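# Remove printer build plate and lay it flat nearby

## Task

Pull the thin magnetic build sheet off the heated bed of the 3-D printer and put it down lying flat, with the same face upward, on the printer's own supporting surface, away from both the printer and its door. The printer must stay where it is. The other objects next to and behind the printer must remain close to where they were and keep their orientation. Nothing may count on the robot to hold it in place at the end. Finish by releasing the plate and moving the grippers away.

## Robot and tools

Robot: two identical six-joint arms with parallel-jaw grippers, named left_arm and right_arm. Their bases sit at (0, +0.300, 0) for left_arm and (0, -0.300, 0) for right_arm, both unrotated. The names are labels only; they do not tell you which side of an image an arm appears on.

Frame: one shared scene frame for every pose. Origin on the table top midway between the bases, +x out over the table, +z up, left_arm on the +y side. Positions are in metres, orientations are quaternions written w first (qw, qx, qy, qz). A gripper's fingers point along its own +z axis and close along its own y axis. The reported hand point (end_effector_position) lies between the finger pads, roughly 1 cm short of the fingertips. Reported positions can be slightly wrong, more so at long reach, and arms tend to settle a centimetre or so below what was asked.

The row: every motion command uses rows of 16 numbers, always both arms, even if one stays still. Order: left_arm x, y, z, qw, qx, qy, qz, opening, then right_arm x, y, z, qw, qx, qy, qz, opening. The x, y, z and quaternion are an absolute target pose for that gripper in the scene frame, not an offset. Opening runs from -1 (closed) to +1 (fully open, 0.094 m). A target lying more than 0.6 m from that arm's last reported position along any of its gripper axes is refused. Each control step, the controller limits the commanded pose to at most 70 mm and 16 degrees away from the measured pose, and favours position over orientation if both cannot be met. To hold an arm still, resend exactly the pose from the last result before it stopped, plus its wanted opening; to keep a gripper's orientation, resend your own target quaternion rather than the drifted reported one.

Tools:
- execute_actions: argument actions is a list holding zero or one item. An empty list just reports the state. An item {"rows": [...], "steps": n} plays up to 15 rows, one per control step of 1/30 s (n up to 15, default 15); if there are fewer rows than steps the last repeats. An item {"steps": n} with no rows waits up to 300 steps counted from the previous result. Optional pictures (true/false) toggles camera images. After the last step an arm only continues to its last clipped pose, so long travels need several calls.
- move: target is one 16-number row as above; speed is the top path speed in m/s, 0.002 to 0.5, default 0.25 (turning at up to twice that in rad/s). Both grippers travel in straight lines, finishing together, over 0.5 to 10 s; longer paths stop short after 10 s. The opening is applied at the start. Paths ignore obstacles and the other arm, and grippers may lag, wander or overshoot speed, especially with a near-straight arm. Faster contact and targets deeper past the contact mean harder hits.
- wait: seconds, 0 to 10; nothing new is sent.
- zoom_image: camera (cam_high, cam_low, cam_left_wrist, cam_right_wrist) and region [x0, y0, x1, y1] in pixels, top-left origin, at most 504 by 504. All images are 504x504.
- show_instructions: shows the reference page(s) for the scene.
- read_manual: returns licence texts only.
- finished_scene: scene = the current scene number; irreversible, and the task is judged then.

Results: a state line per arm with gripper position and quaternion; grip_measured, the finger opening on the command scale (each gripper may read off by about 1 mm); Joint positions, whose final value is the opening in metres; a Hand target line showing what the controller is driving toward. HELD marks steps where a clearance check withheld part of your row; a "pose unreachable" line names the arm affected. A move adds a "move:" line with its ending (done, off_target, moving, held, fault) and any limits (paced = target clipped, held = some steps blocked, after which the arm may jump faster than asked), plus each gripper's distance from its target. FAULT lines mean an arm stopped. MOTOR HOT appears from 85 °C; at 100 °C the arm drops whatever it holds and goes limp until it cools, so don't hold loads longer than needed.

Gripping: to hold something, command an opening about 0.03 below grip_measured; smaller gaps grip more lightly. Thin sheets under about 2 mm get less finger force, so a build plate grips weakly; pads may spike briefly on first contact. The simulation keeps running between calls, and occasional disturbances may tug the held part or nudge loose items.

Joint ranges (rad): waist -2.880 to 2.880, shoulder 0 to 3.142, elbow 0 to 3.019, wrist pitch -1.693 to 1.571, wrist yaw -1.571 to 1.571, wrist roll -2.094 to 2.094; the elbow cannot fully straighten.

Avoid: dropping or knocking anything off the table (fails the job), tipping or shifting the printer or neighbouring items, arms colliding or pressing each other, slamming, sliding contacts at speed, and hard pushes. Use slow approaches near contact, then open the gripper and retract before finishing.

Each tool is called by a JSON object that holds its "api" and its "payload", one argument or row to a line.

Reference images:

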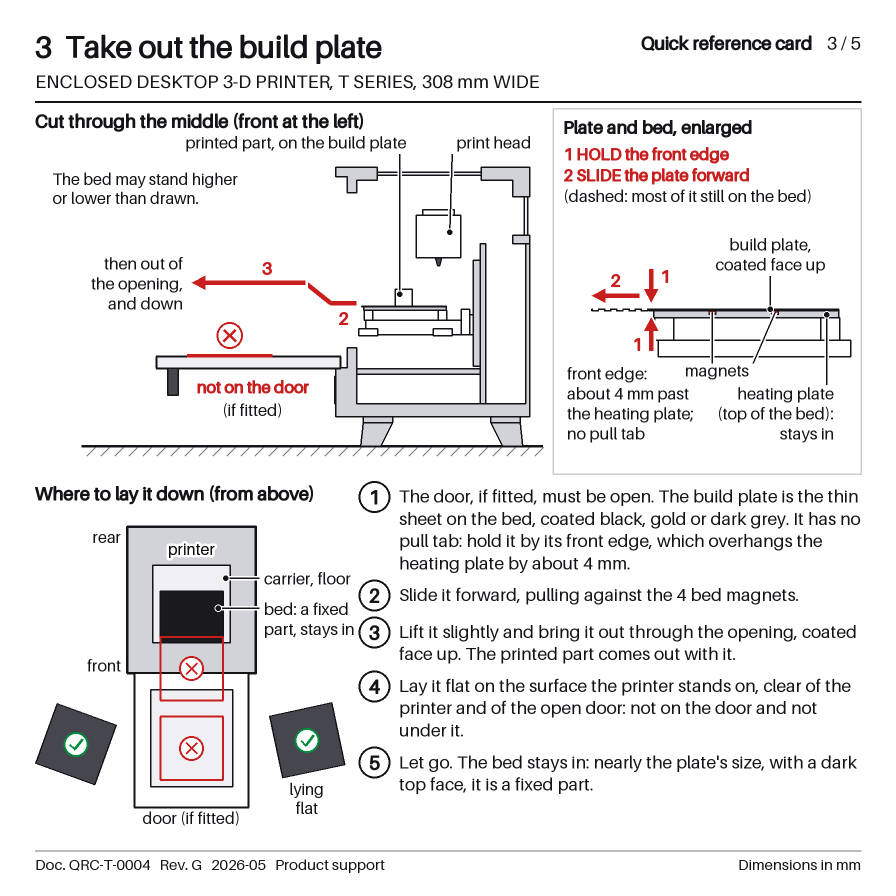

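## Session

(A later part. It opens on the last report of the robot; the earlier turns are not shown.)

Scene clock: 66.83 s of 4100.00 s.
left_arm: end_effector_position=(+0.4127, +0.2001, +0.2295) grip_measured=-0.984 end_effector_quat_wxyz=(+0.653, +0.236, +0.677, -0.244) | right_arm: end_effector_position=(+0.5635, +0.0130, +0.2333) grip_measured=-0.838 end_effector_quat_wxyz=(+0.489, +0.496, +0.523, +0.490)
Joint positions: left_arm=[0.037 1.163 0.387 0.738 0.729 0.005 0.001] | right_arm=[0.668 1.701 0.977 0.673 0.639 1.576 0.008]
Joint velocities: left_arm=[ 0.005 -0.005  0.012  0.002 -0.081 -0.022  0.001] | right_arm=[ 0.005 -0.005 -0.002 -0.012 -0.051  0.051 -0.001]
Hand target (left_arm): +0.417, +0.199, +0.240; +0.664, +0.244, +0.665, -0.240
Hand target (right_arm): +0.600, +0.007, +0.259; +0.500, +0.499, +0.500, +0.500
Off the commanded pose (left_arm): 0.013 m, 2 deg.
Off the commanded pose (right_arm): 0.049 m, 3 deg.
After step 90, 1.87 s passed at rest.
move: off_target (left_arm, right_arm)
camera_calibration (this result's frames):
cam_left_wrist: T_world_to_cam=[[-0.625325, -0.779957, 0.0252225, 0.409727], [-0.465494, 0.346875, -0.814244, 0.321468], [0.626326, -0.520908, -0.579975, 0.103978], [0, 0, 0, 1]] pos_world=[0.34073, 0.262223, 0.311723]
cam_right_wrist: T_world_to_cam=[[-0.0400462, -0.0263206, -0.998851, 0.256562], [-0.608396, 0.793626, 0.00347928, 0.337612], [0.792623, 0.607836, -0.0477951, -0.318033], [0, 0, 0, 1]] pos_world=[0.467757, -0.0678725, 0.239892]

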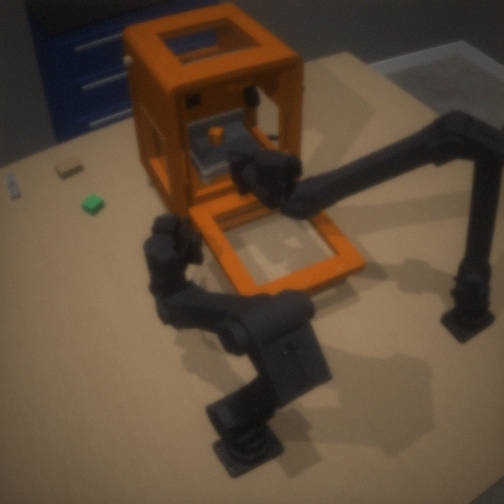

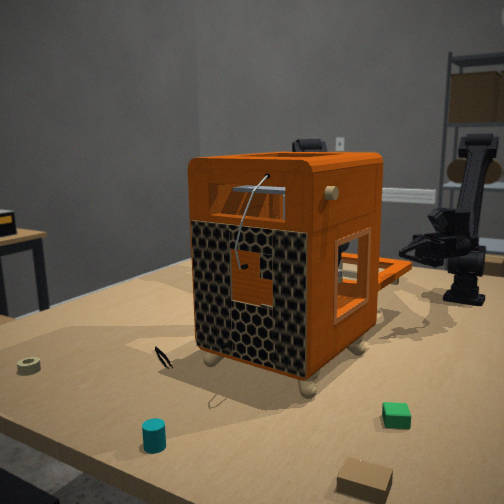

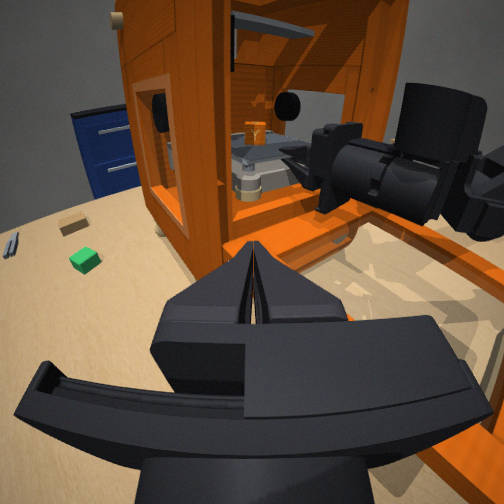

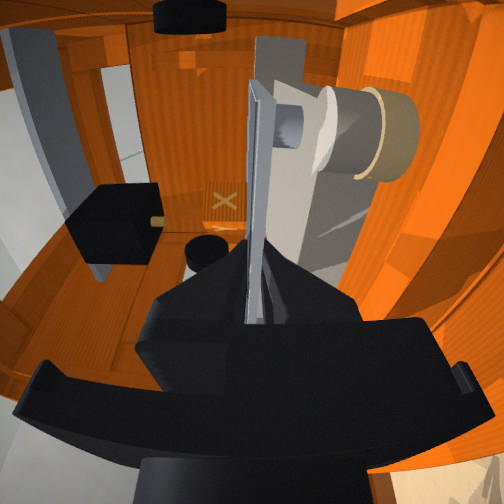

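{"api": "move", "payload": {
  "target": [0.42,0.2,0.24,0.664,0.242,0.664,-0.242,-1, 0.565,0.01,0.258,0.445,0.5495,0.5495,0.445,-0.75],
  "speed": 0.03
}}

{"api": "zoom_image", "payload": {
  "camera": "cam_left_wrist",
  "region": [220,110,360,220]
}}

{"api": "zoom_image", "payload": {
  "camera": "cam_right_wrist",
  "region": [190,170,330,300]
}}

Scene clock: 76.17 s of 4100.00 s.
left_arm: end_effector_position=(+0.4123, +0.1996, +0.2324) grip_measured=-0.984 end_effector_quat_wxyz=(+0.657, +0.240, +0.672, -0.243) | right_arm: end_effector_position=(+0.5553, +0.0057, +0.2323) grip_measured=-0.751 end_effector_quat_wxyz=(+0.445, +0.545, +0.567, +0.428)
Joint positions: left_arm=[0.037 1.163 0.387 0.752 0.733 0.005 0.001] | right_arm=[0.668 1.612 1.026 0.285 0.646 1.717 0.012]
Joint velocities: left_arm=[-0.015  0.005  0.007 -0.012 -0.066  0.051 -0.001] | right_arm=[-0.015  0.005 -0.007 -0.002 -0.007 -0.037  0.001]
Hand target (left_arm): +0.420, +0.200, +0.240; +0.664, +0.242, +0.664, -0.242
Hand target (right_arm): +0.564, +0.009, +0.258; +0.446, +0.550, +0.549, +0.445
Off the commanded pose (left_arm): 0.011 m, 1 deg.
Off the commanded pose (right_arm): 0.028 m, 3 deg.
After step 90, 3.20 s passed at rest.
move: off_target (left_arm, right_arm)
camera_calibration (this result's frames):
cam_left_wrist: T_world_to_cam=[[-0.628882, -0.777335, 0.016073, 0.412064], [-0.452501, 0.349116, -0.820586, 0.319489], [0.632259, -0.523325, -0.571297, 0.101603], [0, 0, 0, 1]] pos_world=[0.339469, 0.261944, 0.31359]
cam_right_wrist: T_world_to_cam=[[-0.236604, -0.0384379, -0.970846, 0.357755], [-0.576248, 0.810059, 0.108365, 0.29616], [0.782277, 0.585088, -0.213813, -0.262767], [0, 0, 0, 1]] pos_world=[0.460865, -0.0724139, 0.259048]

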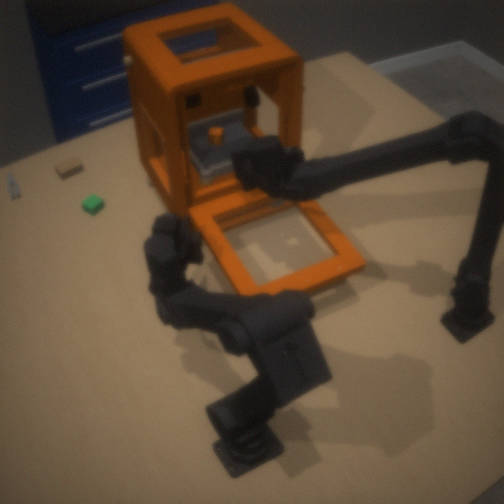

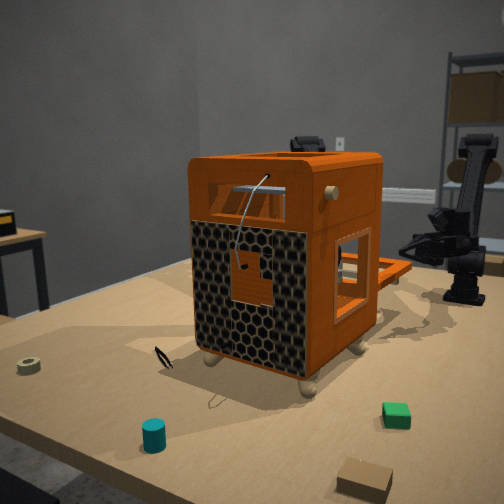

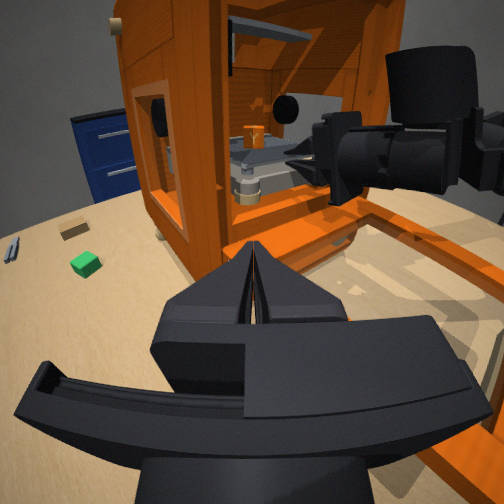

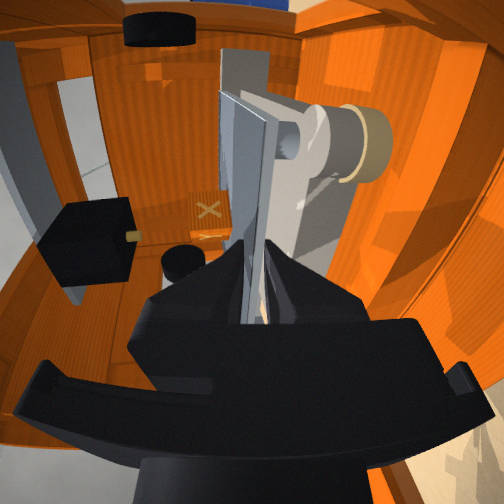

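Region (220, 110, 360, 220) of cam_left_wrist's 504x504 image, scaled by 3.600, with more detail than that image has; it fills the top 396 rows of this view, and the rest is white.

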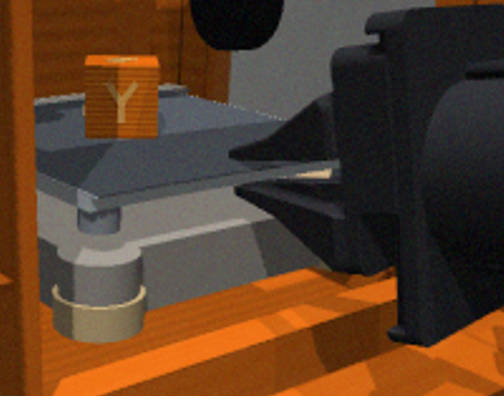

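Region (190, 170, 330, 300) of cam_right_wrist's 504x504 image, scaled by 3.600, with more detail than that image has; it fills the top 468 rows of this view, and the rest is white.

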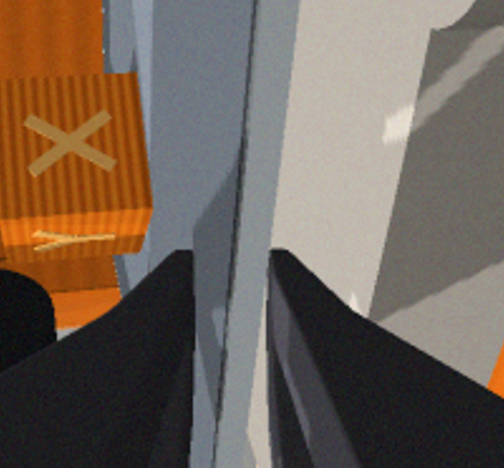

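{"api": "move", "payload": {
  "target": [0.42,0.2,0.24,0.664,0.242,0.664,-0.242,-1, 0.58,0.01,0.264,0.445,0.5495,0.5495,0.445,-0.78],
  "speed": 0.02
}}

{"api": "zoom_image", "payload": {
  "camera": "cam_left_wrist",
  "region": [260,130,330,190]
}}

{"api": "zoom_image", "payload": {
  "camera": "cam_right_wrist",
  "region": [190,170,330,300]
}}

Scene clock: 82.43 s of 4100.00 s.
left_arm: end_effector_position=(+0.4123, +0.1996, +0.2324) grip_measured=-0.984 end_effector_quat_wxyz=(+0.657, +0.240, +0.672, -0.243) | right_arm: end_effector_position=(+0.5568, +0.0066, +0.2329) grip_measured=-0.778 end_effector_quat_wxyz=(+0.443, +0.546, +0.571, +0.424)
Joint positions: left_arm=[0.037 1.163 0.387 0.752 0.733 0.005 0.001] | right_arm=[0.667 1.612 1.037 0.26  0.643 1.719 0.01 ]
Joint velocities: left_arm=[ 0.005 -0.015 -0.002  0.002 -0.022 -0.051 -0.   ] | right_arm=[-0.005 -0.005  0.017 -0.007 -0.007 -0.037  0.   ]
Hand target (left_arm): +0.420, +0.200, +0.240; +0.664, +0.242, +0.665, -0.242
Hand target (right_arm): +0.577, +0.009, +0.264; +0.445, +0.549, +0.550, +0.445
Off the commanded pose (left_arm): 0.011 m, 1 deg.
Off the commanded pose (right_arm): 0.039 m, 3 deg.
After step 90, 1.03 s passed at rest.
move: off_target (left_arm, right_arm)
camera_calibration (this result's frames):
cam_left_wrist: T_world_to_cam=[[-0.628882, -0.777335, 0.016073, 0.412064], [-0.452501, 0.349116, -0.820586, 0.319489], [0.632259, -0.523325, -0.571297, 0.101603], [0, 0, 0, 1]] pos_world=[0.339469, 0.261944, 0.31359]
cam_right_wrist: T_world_to_cam=[[-0.247618, -0.0441141, -0.967853, 0.364244], [-0.576271, 0.80975, 0.110527, 0.295763], [0.778843, 0.585115, -0.225931, -0.259512], [0, 0, 0, 1]] pos_world=[0.462752, -0.0715811, 0.261214]

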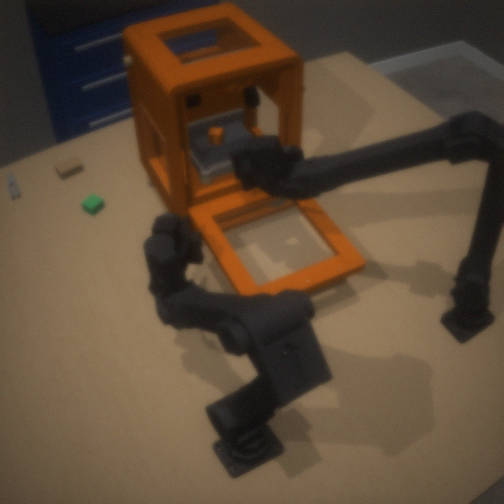

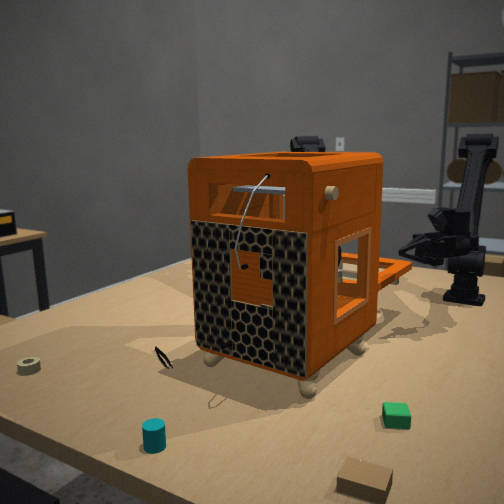

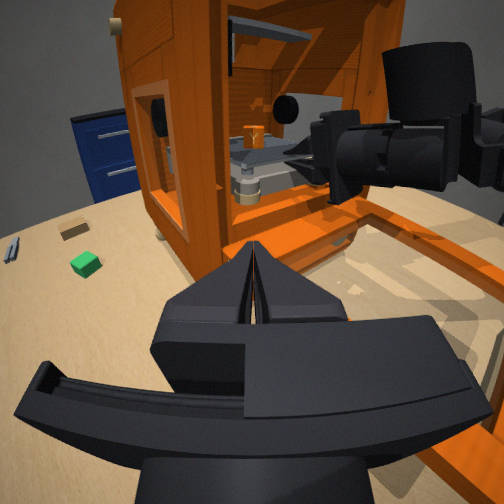

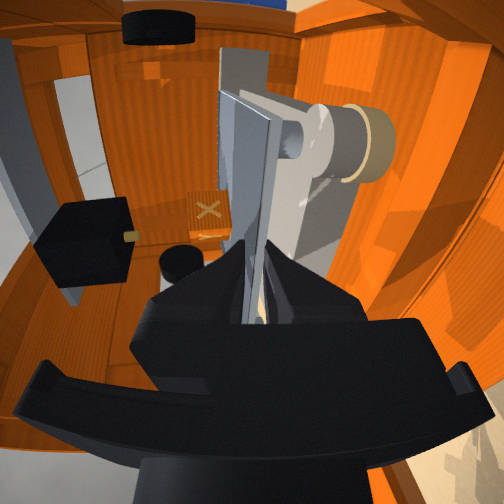

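Region (260, 130, 330, 190) of cam_left_wrist's 504x504 image, scaled by 7.200, with more detail than that image has; it fills the top 432 rows of this view, and the rest is white.

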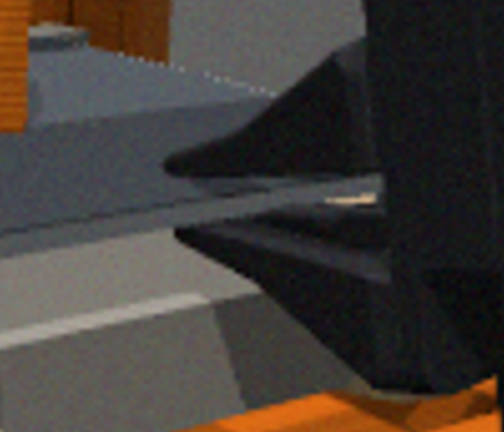

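Region (190, 170, 330, 300) of cam_right_wrist's 504x504 image, scaled by 3.600, with more detail than that image has; it fills the top 468 rows of this view, and the rest is white.

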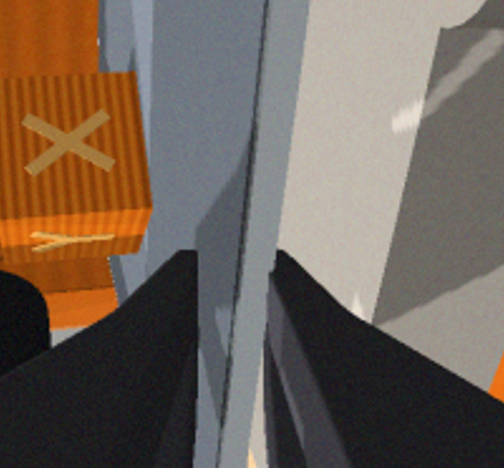

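{"api": "move", "payload": {
  "target": [0.42,0.2,0.24,0.664,0.242,0.664,-0.242,-1, 0.605,0.01,0.272,0.445,0.5495,0.5495,0.445,-0.78],
  "speed": 0.02
}}

{"api": "zoom_image", "payload": {
  "camera": "cam_left_wrist",
  "region": [260,130,330,190]
}}

{"api": "zoom_image", "payload": {
  "camera": "cam_right_wrist",
  "region": [190,170,330,300]
}}

Scene clock: 89.20 s of 4100.00 s.
left_arm: end_effector_position=(+0.4122, +0.1995, +0.2324) grip_measured=-0.984 end_effector_quat_wxyz=(+0.657, +0.240, +0.672, -0.243) | right_arm: end_effector_position=(+0.5593, +0.0075, +0.2332) grip_measured=-0.777 end_effector_quat_wxyz=(+0.438, +0.546, +0.579, +0.418)
Joint positions: left_arm=[0.037 1.163 0.387 0.752 0.734 0.005 0.001] | right_arm=[0.663 1.612 1.052 0.225 0.629 1.721 0.01 ]
Joint velocities: left_arm=[-0.015 -0.005 -0.012  0.002 -0.022 -0.022 -0.   ] | right_arm=[-0.024 -0.005 -0.007 -0.007 -0.037 -0.022  0.   ]
Hand target (left_arm): +0.420, +0.200, +0.240; +0.664, +0.242, +0.665, -0.242
Hand target (right_arm): +0.598, +0.006, +0.273; +0.446, +0.548, +0.550, +0.445
Off the commanded pose (left_arm): 0.011 m, 1 deg.
Off the commanded pose (right_arm): 0.060 m, 5 deg.
After step 90, 0.43 s passed at rest.
move: off_target (left_arm, right_arm)
camera_calibration (this result's frames):
cam_left_wrist: T_world_to_cam=[[-0.629178, -0.777095, 0.0160801, 0.412071], [-0.452367, 0.349281, -0.820589, 0.319401], [0.632059, -0.523571, -0.571292, 0.101734], [0, 0, 0, 1]] pos_world=[0.339451, 0.261923, 0.313591]
cam_right_wrist: T_world_to_cam=[[-0.265126, -0.0535612, -0.962725, 0.373852], [-0.580696, 0.805946, 0.11508, 0.297841], [0.76974, 0.589561, -0.24478, -0.252483], [0, 0, 0, 1]] pos_world=[0.466419, -0.0711654, 0.263839]

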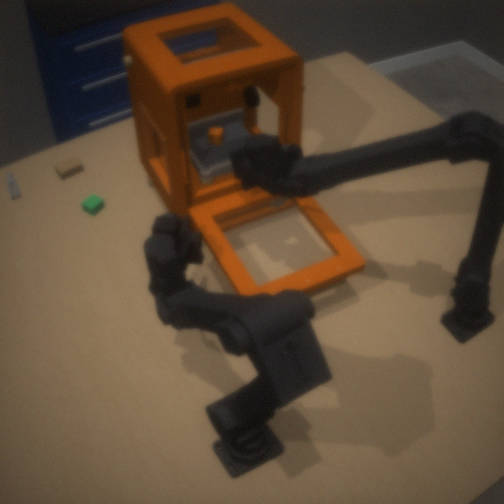

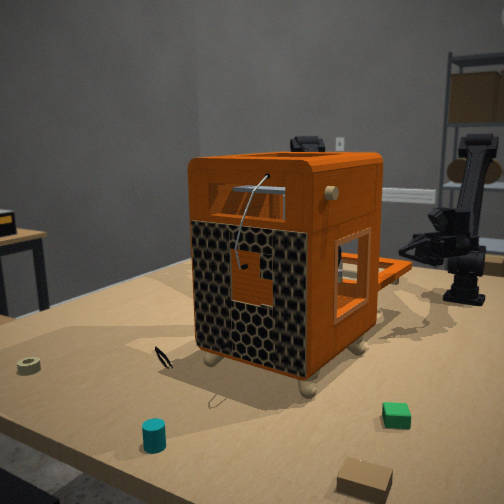

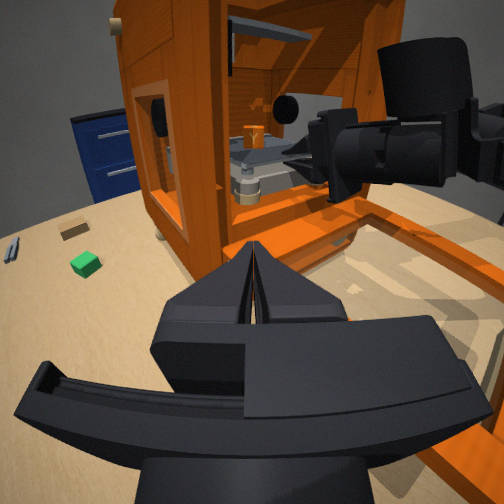

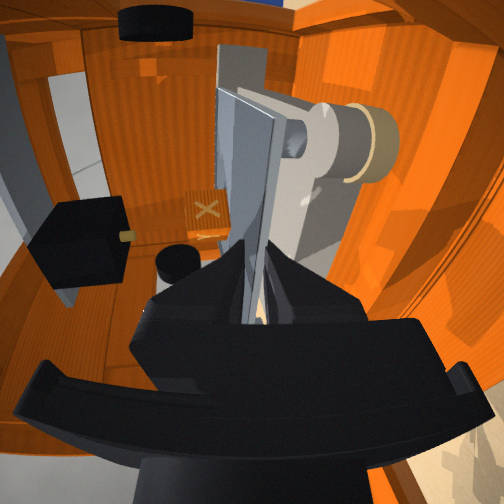

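Region (260, 130, 330, 190) of cam_left_wrist's 504x504 image, scaled by 7.200, with more detail than that image has; it fills the top 432 rows of this view, and the rest is white.

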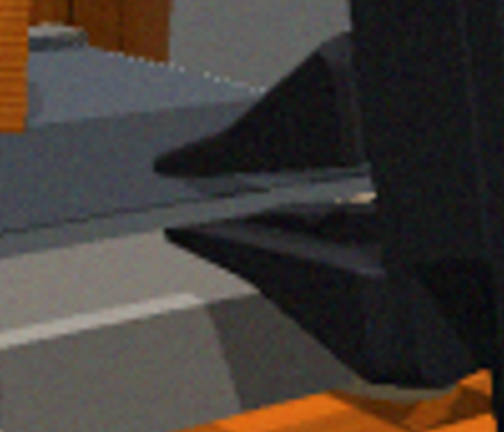

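Region (190, 170, 330, 300) of cam_right_wrist's 504x504 image, scaled by 3.600, with more detail than that image has; it fills the top 468 rows of this view, and the rest is white.

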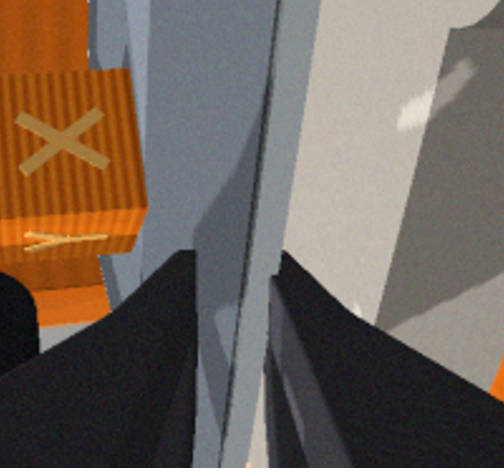

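{"api": "move", "payload": {
  "target": [0.42,0.2,0.24,0.664,0.242,0.664,-0.242,-1, 0.55,0.01,0.25,0.445,0.5495,0.5495,0.445,-0.78],
  "speed": 0.03
}}

{"api": "zoom_image", "payload": {
  "camera": "cam_left_wrist",
  "region": [260,130,330,190]
}}

{"api": "zoom_image", "payload": {
  "camera": "cam_right_wrist",
  "region": [190,170,330,300]
}}

Scene clock: 93.77 s of 4100.00 s.
left_arm: end_effector_position=(+0.4122, +0.1995, +0.2324) grip_measured=-0.984 end_effector_quat_wxyz=(+0.657, +0.240, +0.672, -0.243) | right_arm: end_effector_position=(+0.5536, +0.0049, +0.2335) grip_measured=-0.778 end_effector_quat_wxyz=(+0.446, +0.550, +0.563, +0.427)
Joint positions: left_arm=[0.037 1.163 0.387 0.752 0.734 0.005 0.001] | right_arm=[0.671 1.607 1.027 0.273 0.659 1.729 0.01 ]
Joint velocities: left_arm=[-0.005  0.015 -0.002  0.012  0.007  0.037 -0.   ] | right_arm=[ 0.015 -0.015 -0.012  0.007  0.007  0.051  0.   ]
Hand target (left_arm): +0.420, +0.200, +0.240; +0.664, +0.242, +0.665, -0.242
Hand target (right_arm): +0.550, +0.010, +0.250; +0.445, +0.549, +0.550, +0.445
Off the commanded pose (left_arm): 0.011 m, 1 deg.
Off the commanded pose (right_arm): 0.018 m, 3 deg.
move: off_target (left_arm, right_arm)
camera_calibration (this result's frames):
cam_left_wrist: T_world_to_cam=[[-0.629178, -0.777095, 0.0160801, 0.412071], [-0.452367, 0.349281, -0.820589, 0.319401], [0.632059, -0.523571, -0.571292, 0.101734], [0, 0, 0, 1]] pos_world=[0.339451, 0.261923, 0.313591]
cam_right_wrist: T_world_to_cam=[[-0.239311, -0.03036, -0.970468, 0.359895], [-0.566575, 0.816061, 0.114184, 0.288957], [0.788494, 0.577168, -0.212494, -0.264368], [0, 0, 0, 1]] pos_world=[0.458295, -0.0722949, 0.260096]

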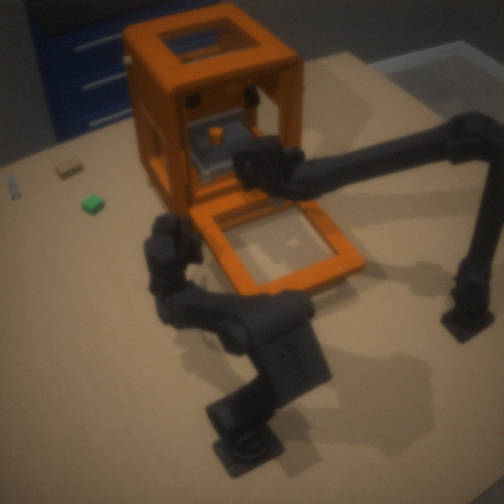

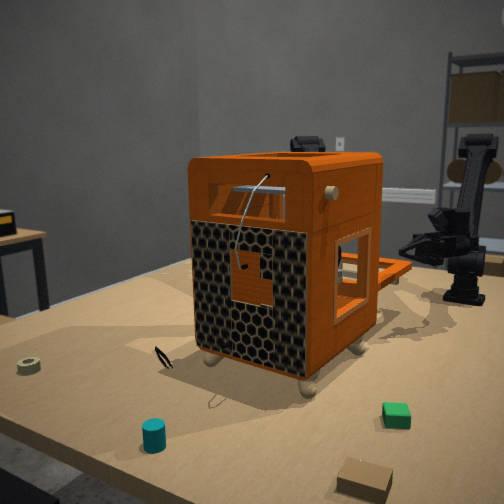

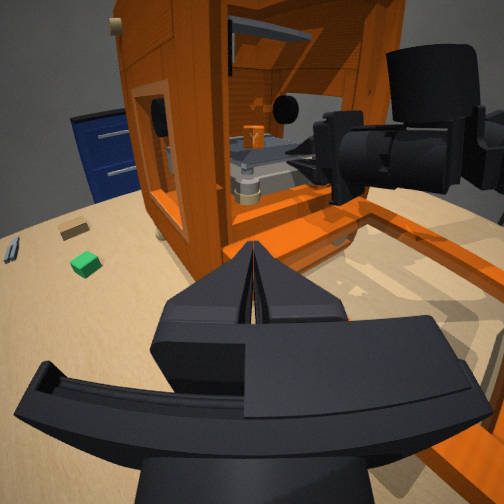

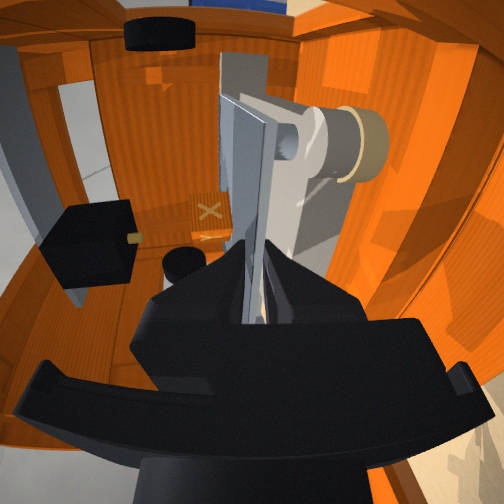

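Region (260, 130, 330, 190) of cam_left_wrist's 504x504 image, scaled by 7.200, with more detail than that image has; it fills the top 432 rows of this view, and the rest is white.

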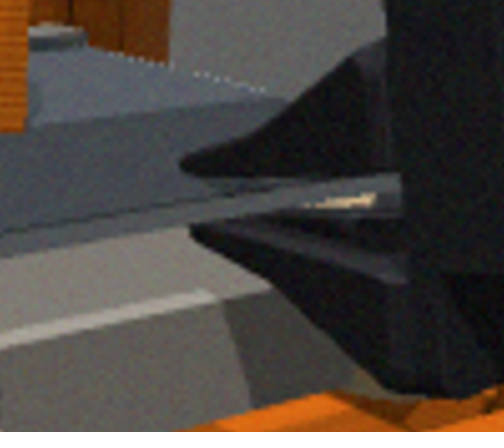

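Region (190, 170, 330, 300) of cam_right_wrist's 504x504 image, scaled by 3.600, with more detail than that image has; it fills the top 468 rows of this view, and the rest is white.

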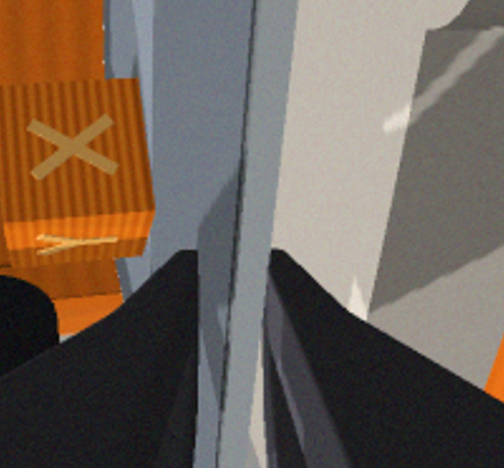

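{"api": "move", "payload": {
  "target": [0.42,0.2,0.24,0.664,0.242,0.664,-0.242,-1, 0.51,0.01,0.25,0.445,0.5495,0.5495,0.445,-0.78],
  "speed": 0.03
}}

{"api": "zoom_image", "payload": {
  "camera": "cam_left_wrist",
  "region": [240,120,345,200]
}}

{"api": "zoom_image", "payload": {
  "camera": "cam_right_wrist",
  "region": [190,170,330,300]
}}

Scene clock: 98.33 s of 4100.00 s.
left_arm: end_effector_position=(+0.4122, +0.1995, +0.2324) grip_measured=-0.984 end_effector_quat_wxyz=(+0.657, +0.240, +0.672, -0.243) | right_arm: end_effector_position=(+0.5131, +0.0045, +0.2356) grip_measured=-0.778 end_effector_quat_wxyz=(+0.449, +0.548, +0.564, +0.425)
Joint positions: left_arm=[0.037 1.163 0.387 0.752 0.734 0.005 0.001] | right_arm=[0.726 1.53  0.941 0.273 0.713 1.741 0.01 ]
Joint velocities: left_arm=[-0.005 -0.005 -0.017 -0.002  0.037 -0.051 -0.   ] | right_arm=[ 0.005 -0.005 -0.002 -0.007  0.022  0.051  0.001]
Hand target (left_arm): +0.420, +0.200, +0.240; +0.664, +0.242, +0.665, -0.242
Hand target (right_arm): +0.510, +0.010, +0.250; +0.445, +0.549, +0.550, +0.445
Off the commanded pose (left_arm): 0.011 m, 1 deg.
Off the commanded pose (right_arm): 0.016 m, 3 deg.
move: off_target (left_arm, right_arm)
camera_calibration (this result's frames):
cam_left_wrist: T_world_to_cam=[[-0.629178, -0.777095, 0.0160801, 0.412071], [-0.452367, 0.349281, -0.820589, 0.319401], [0.632059, -0.523571, -0.571292, 0.101734], [0, 0, 0, 1]] pos_world=[0.339451, 0.261923, 0.313591]
cam_right_wrist: T_world_to_cam=[[-0.235891, -0.0379348, -0.971039, 0.350581], [-0.567187, 0.816755, 0.105877, 0.268349], [0.789085, 0.575736, -0.214181, -0.231637], [0, 0, 0, 1]] pos_world=[0.417684, -0.0725147, 0.262403]

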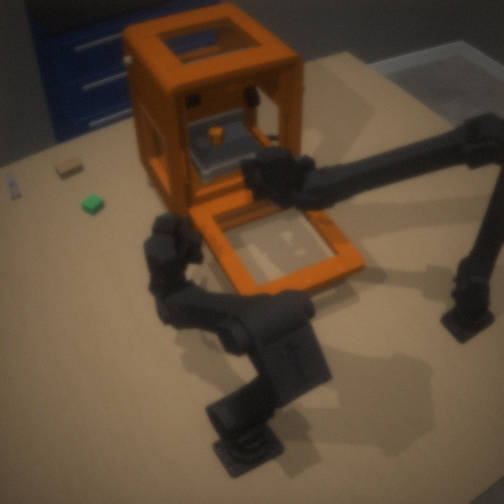

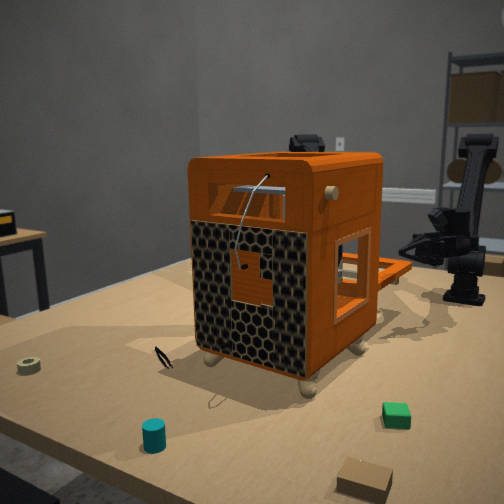

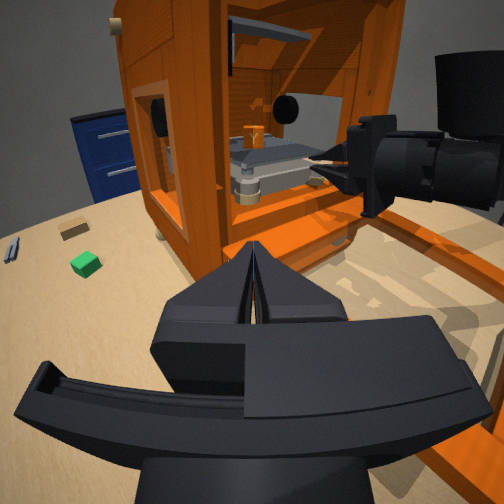

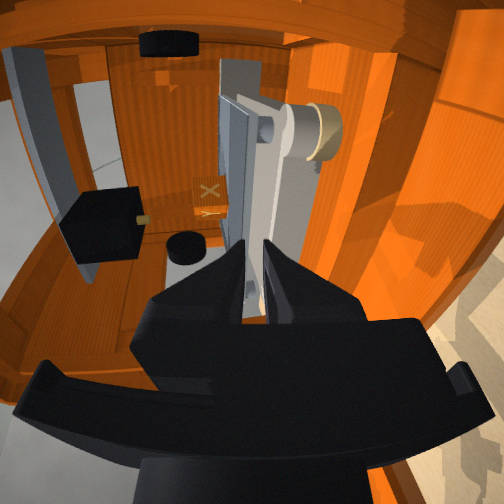

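Region (240, 120, 345, 200) of cam_left_wrist's 504x504 image, scaled by 4.800, with more detail than that image has; it fills the top 384 rows of this view, and the rest is white.

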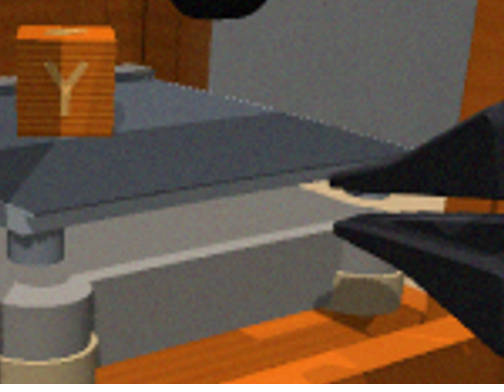

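Region (190, 170, 330, 300) of cam_right_wrist's 504x504 image, scaled by 3.600, with more detail than that image has; it fills the top 468 rows of this view, and the rest is white.

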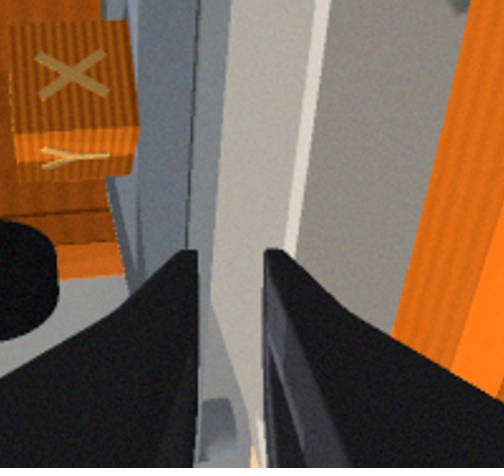

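{"api": "move", "payload": {
  "target": [0.42,0.2,0.24,0.664,0.242,0.664,-0.242,-1, 0.55,0.01,0.256,0.445,0.5495,0.5495,0.445,-0.8],
  "speed": 0.03
}}

{"api": "zoom_image", "payload": {
  "camera": "cam_left_wrist",
  "region": [240,120,345,200]
}}

{"api": "zoom_image", "payload": {
  "camera": "cam_right_wrist",
  "region": [190,170,330,300]
}}

Scene clock: 106.10 s of 4100.00 s.
left_arm: end_effector_position=(+0.4122, +0.1995, +0.2324) grip_measured=-0.984 end_effector_quat_wxyz=(+0.657, +0.240, +0.672, -0.243) | right_arm: end_effector_position=(+0.5336, +0.0054, +0.2330) grip_measured=-0.798 end_effector_quat_wxyz=(+0.441, +0.549, +0.566, +0.429)
Joint positions: left_arm=[0.037 1.163 0.387 0.752 0.734 0.005 0.001] | right_arm=[0.695 1.568 0.981 0.273 0.668 1.741 0.009]
Joint velocities: left_arm=[ 0.005 -0.015  0.022 -0.002 -0.022  0.022 -0.001] | right_arm=[ 0.005 -0.015  0.007  0.002 -0.022 -0.066  0.   ]
Hand target (left_arm): +0.420, +0.200, +0.240; +0.664, +0.242, +0.665, -0.242
Hand target (right_arm): +0.549, +0.009, +0.256; +0.445, +0.549, +0.550, +0.445
Off the commanded pose (left_arm): 0.011 m, 1 deg.
Off the commanded pose (right_arm): 0.029 m, 3 deg.
After step 90, 3.07 s passed at rest.
move: off_target (left_arm, right_arm)
camera_calibration (this result's frames):
cam_left_wrist: T_world_to_cam=[[-0.629178, -0.777095, 0.0160801, 0.412071], [-0.452367, 0.349281, -0.820589, 0.319401], [0.632059, -0.523571, -0.571292, 0.101734], [0, 0, 0, 1]] pos_world=[0.339451, 0.261923, 0.313591]
cam_right_wrist: T_world_to_cam=[[-0.242597, -0.0285895, -0.969706, 0.356161], [-0.575354, 0.809041, 0.120087, 0.280633], [0.781098, 0.587057, -0.21272, -0.24509], [0, 0, 0, 1]] pos_world=[0.439307, -0.0729797, 0.259536]

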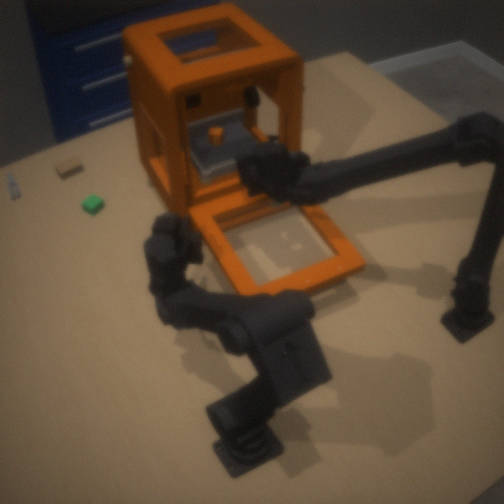

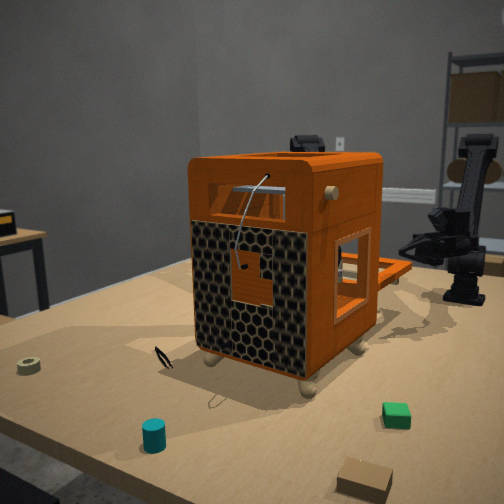

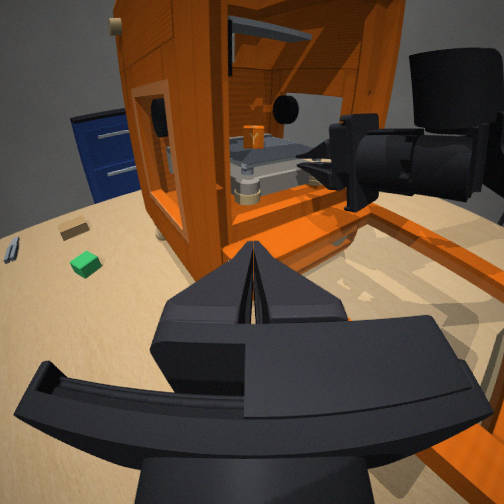

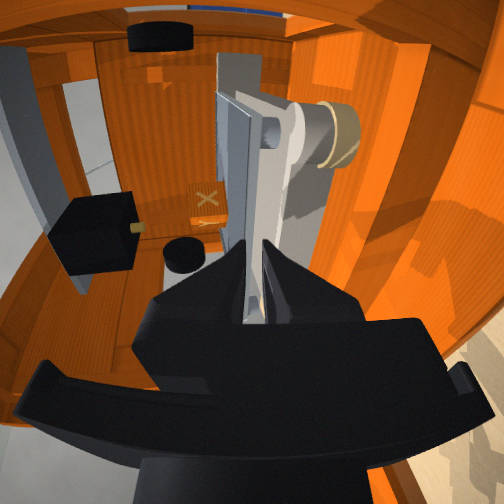

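Region (240, 120, 345, 200) of cam_left_wrist's 504x504 image, scaled by 4.800, with more detail than that image has; it fills the top 384 rows of this view, and the rest is white.

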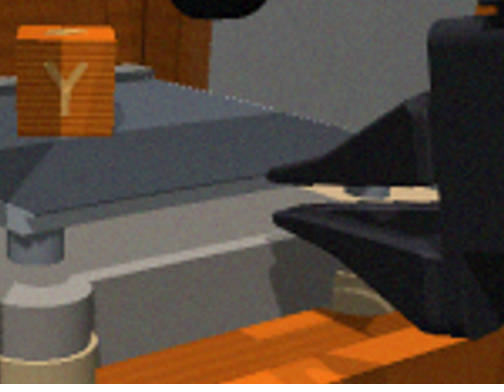

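Region (190, 170, 330, 300) of cam_right_wrist's 504x504 image, scaled by 3.600, with more detail than that image has; it fills the top 468 rows of this view, and the rest is white.

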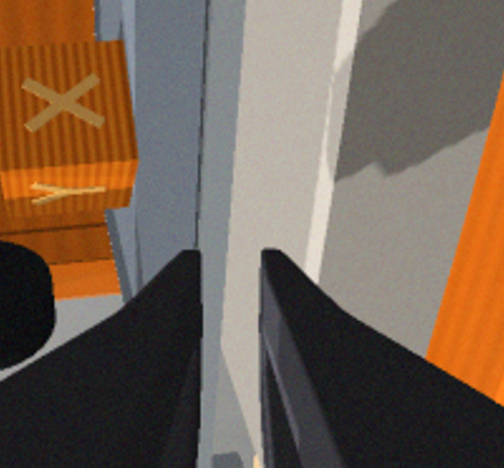

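{"api": "move", "payload": {
  "target": [0.42,0.2,0.24,0.664,0.242,0.664,-0.242,-1, 0.555,0.01,0.27,0.445,0.5495,0.5495,0.445,-0.8],
  "speed": 0.03
}}

{"api": "zoom_image", "payload": {
  "camera": "cam_left_wrist",
  "region": [240,120,345,200]
}}

{"api": "zoom_image", "payload": {
  "camera": "cam_right_wrist",
  "region": [190,170,330,300]
}}

Scene clock: 112.00 s of 4100.00 s.
left_arm: end_effector_position=(+0.4122, +0.1995, +0.2324) grip_measured=-0.984 end_effector_quat_wxyz=(+0.657, +0.240, +0.672, -0.243) | right_arm: end_effector_position=(+0.5395, +0.0069, +0.2411) grip_measured=-0.798 end_effector_quat_wxyz=(+0.440, +0.549, +0.566, +0.429)
Joint positions: left_arm=[0.037 1.163 0.387 0.752 0.734 0.005 0.001] | right_arm=[0.689 1.568 1.007 0.247 0.662 1.741 0.009]
Joint velocities: left_arm=[-0.005 -0.015 -0.012 -0.012 -0.007  0.022 -0.001] | right_arm=[ 0.005  0.005  0.007  0.017 -0.051 -0.051  0.   ]
Hand target (left_arm): +0.420, +0.200, +0.240; +0.664, +0.242, +0.665, -0.242
Hand target (right_arm): +0.553, +0.009, +0.270; +0.445, +0.549, +0.550, +0.445
Off the commanded pose (left_arm): 0.011 m, 1 deg.
Off the commanded pose (right_arm): 0.033 m, 3 deg.
After step 90, 1.23 s passed at rest.
move: off_target (left_arm, right_arm)
camera_calibration (this result's frames):
cam_left_wrist: T_world_to_cam=[[-0.629178, -0.777095, 0.0160801, 0.412071], [-0.452367, 0.349281, -0.820589, 0.319401], [0.632059, -0.523571, -0.571292, 0.101734], [0, 0, 0, 1]] pos_world=[0.339451, 0.261923, 0.313591]
cam_right_wrist: T_world_to_cam=[[-0.24411, -0.0274363, -0.969359, 0.366261], [-0.575523, 0.808627, 0.122045, 0.281455], [0.780502, 0.587681, -0.213184, -0.248397], [0, 0, 0, 1]] pos_world=[0.445266, -0.0715654, 0.267735]

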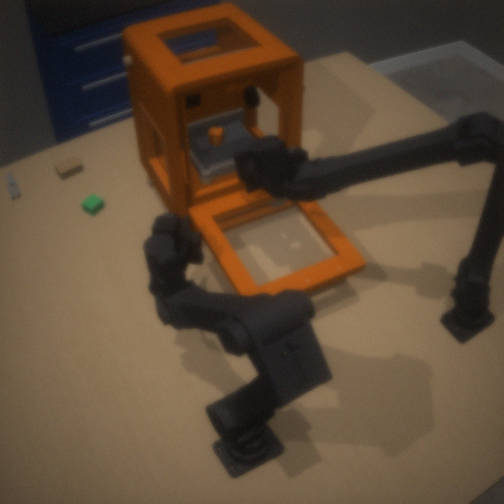

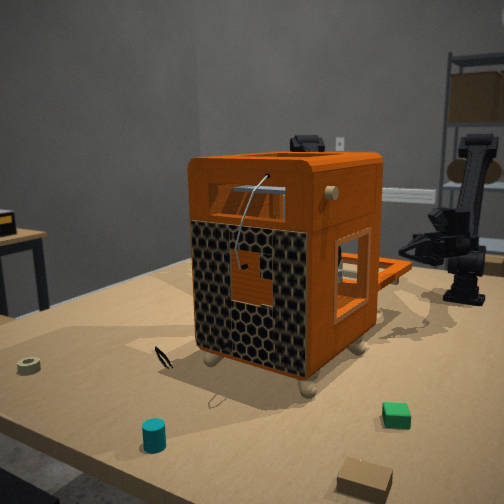

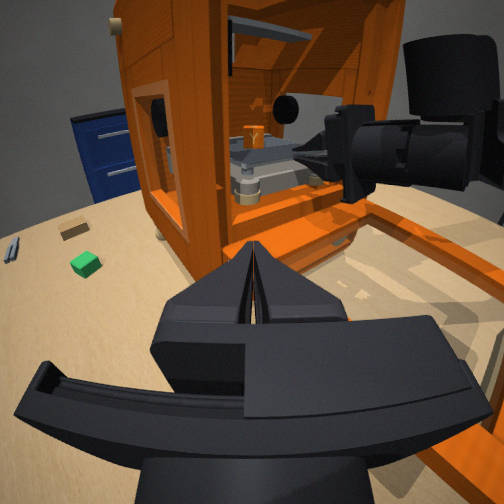

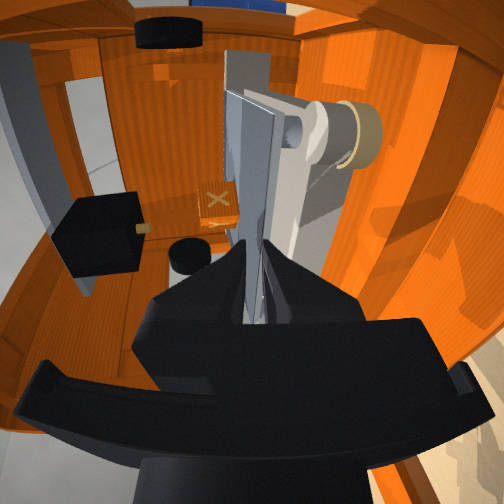

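Region (240, 120, 345, 200) of cam_left_wrist's 504x504 image, scaled by 4.800, with more detail than that image has; it fills the top 384 rows of this view, and the rest is white.

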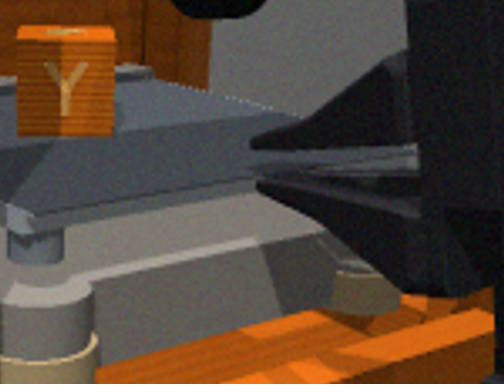

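Region (190, 170, 330, 300) of cam_right_wrist's 504x504 image, scaled by 3.600, with more detail than that image has; it fills the top 468 rows of this view, and the rest is white.

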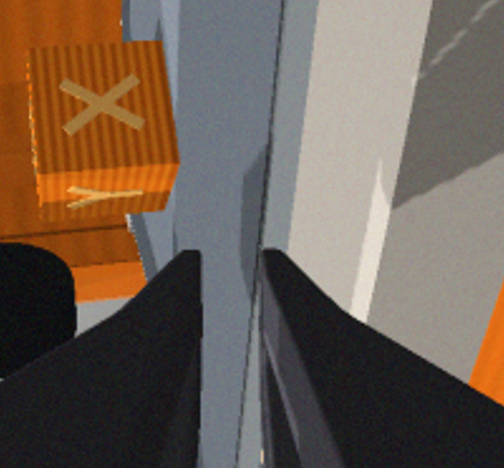

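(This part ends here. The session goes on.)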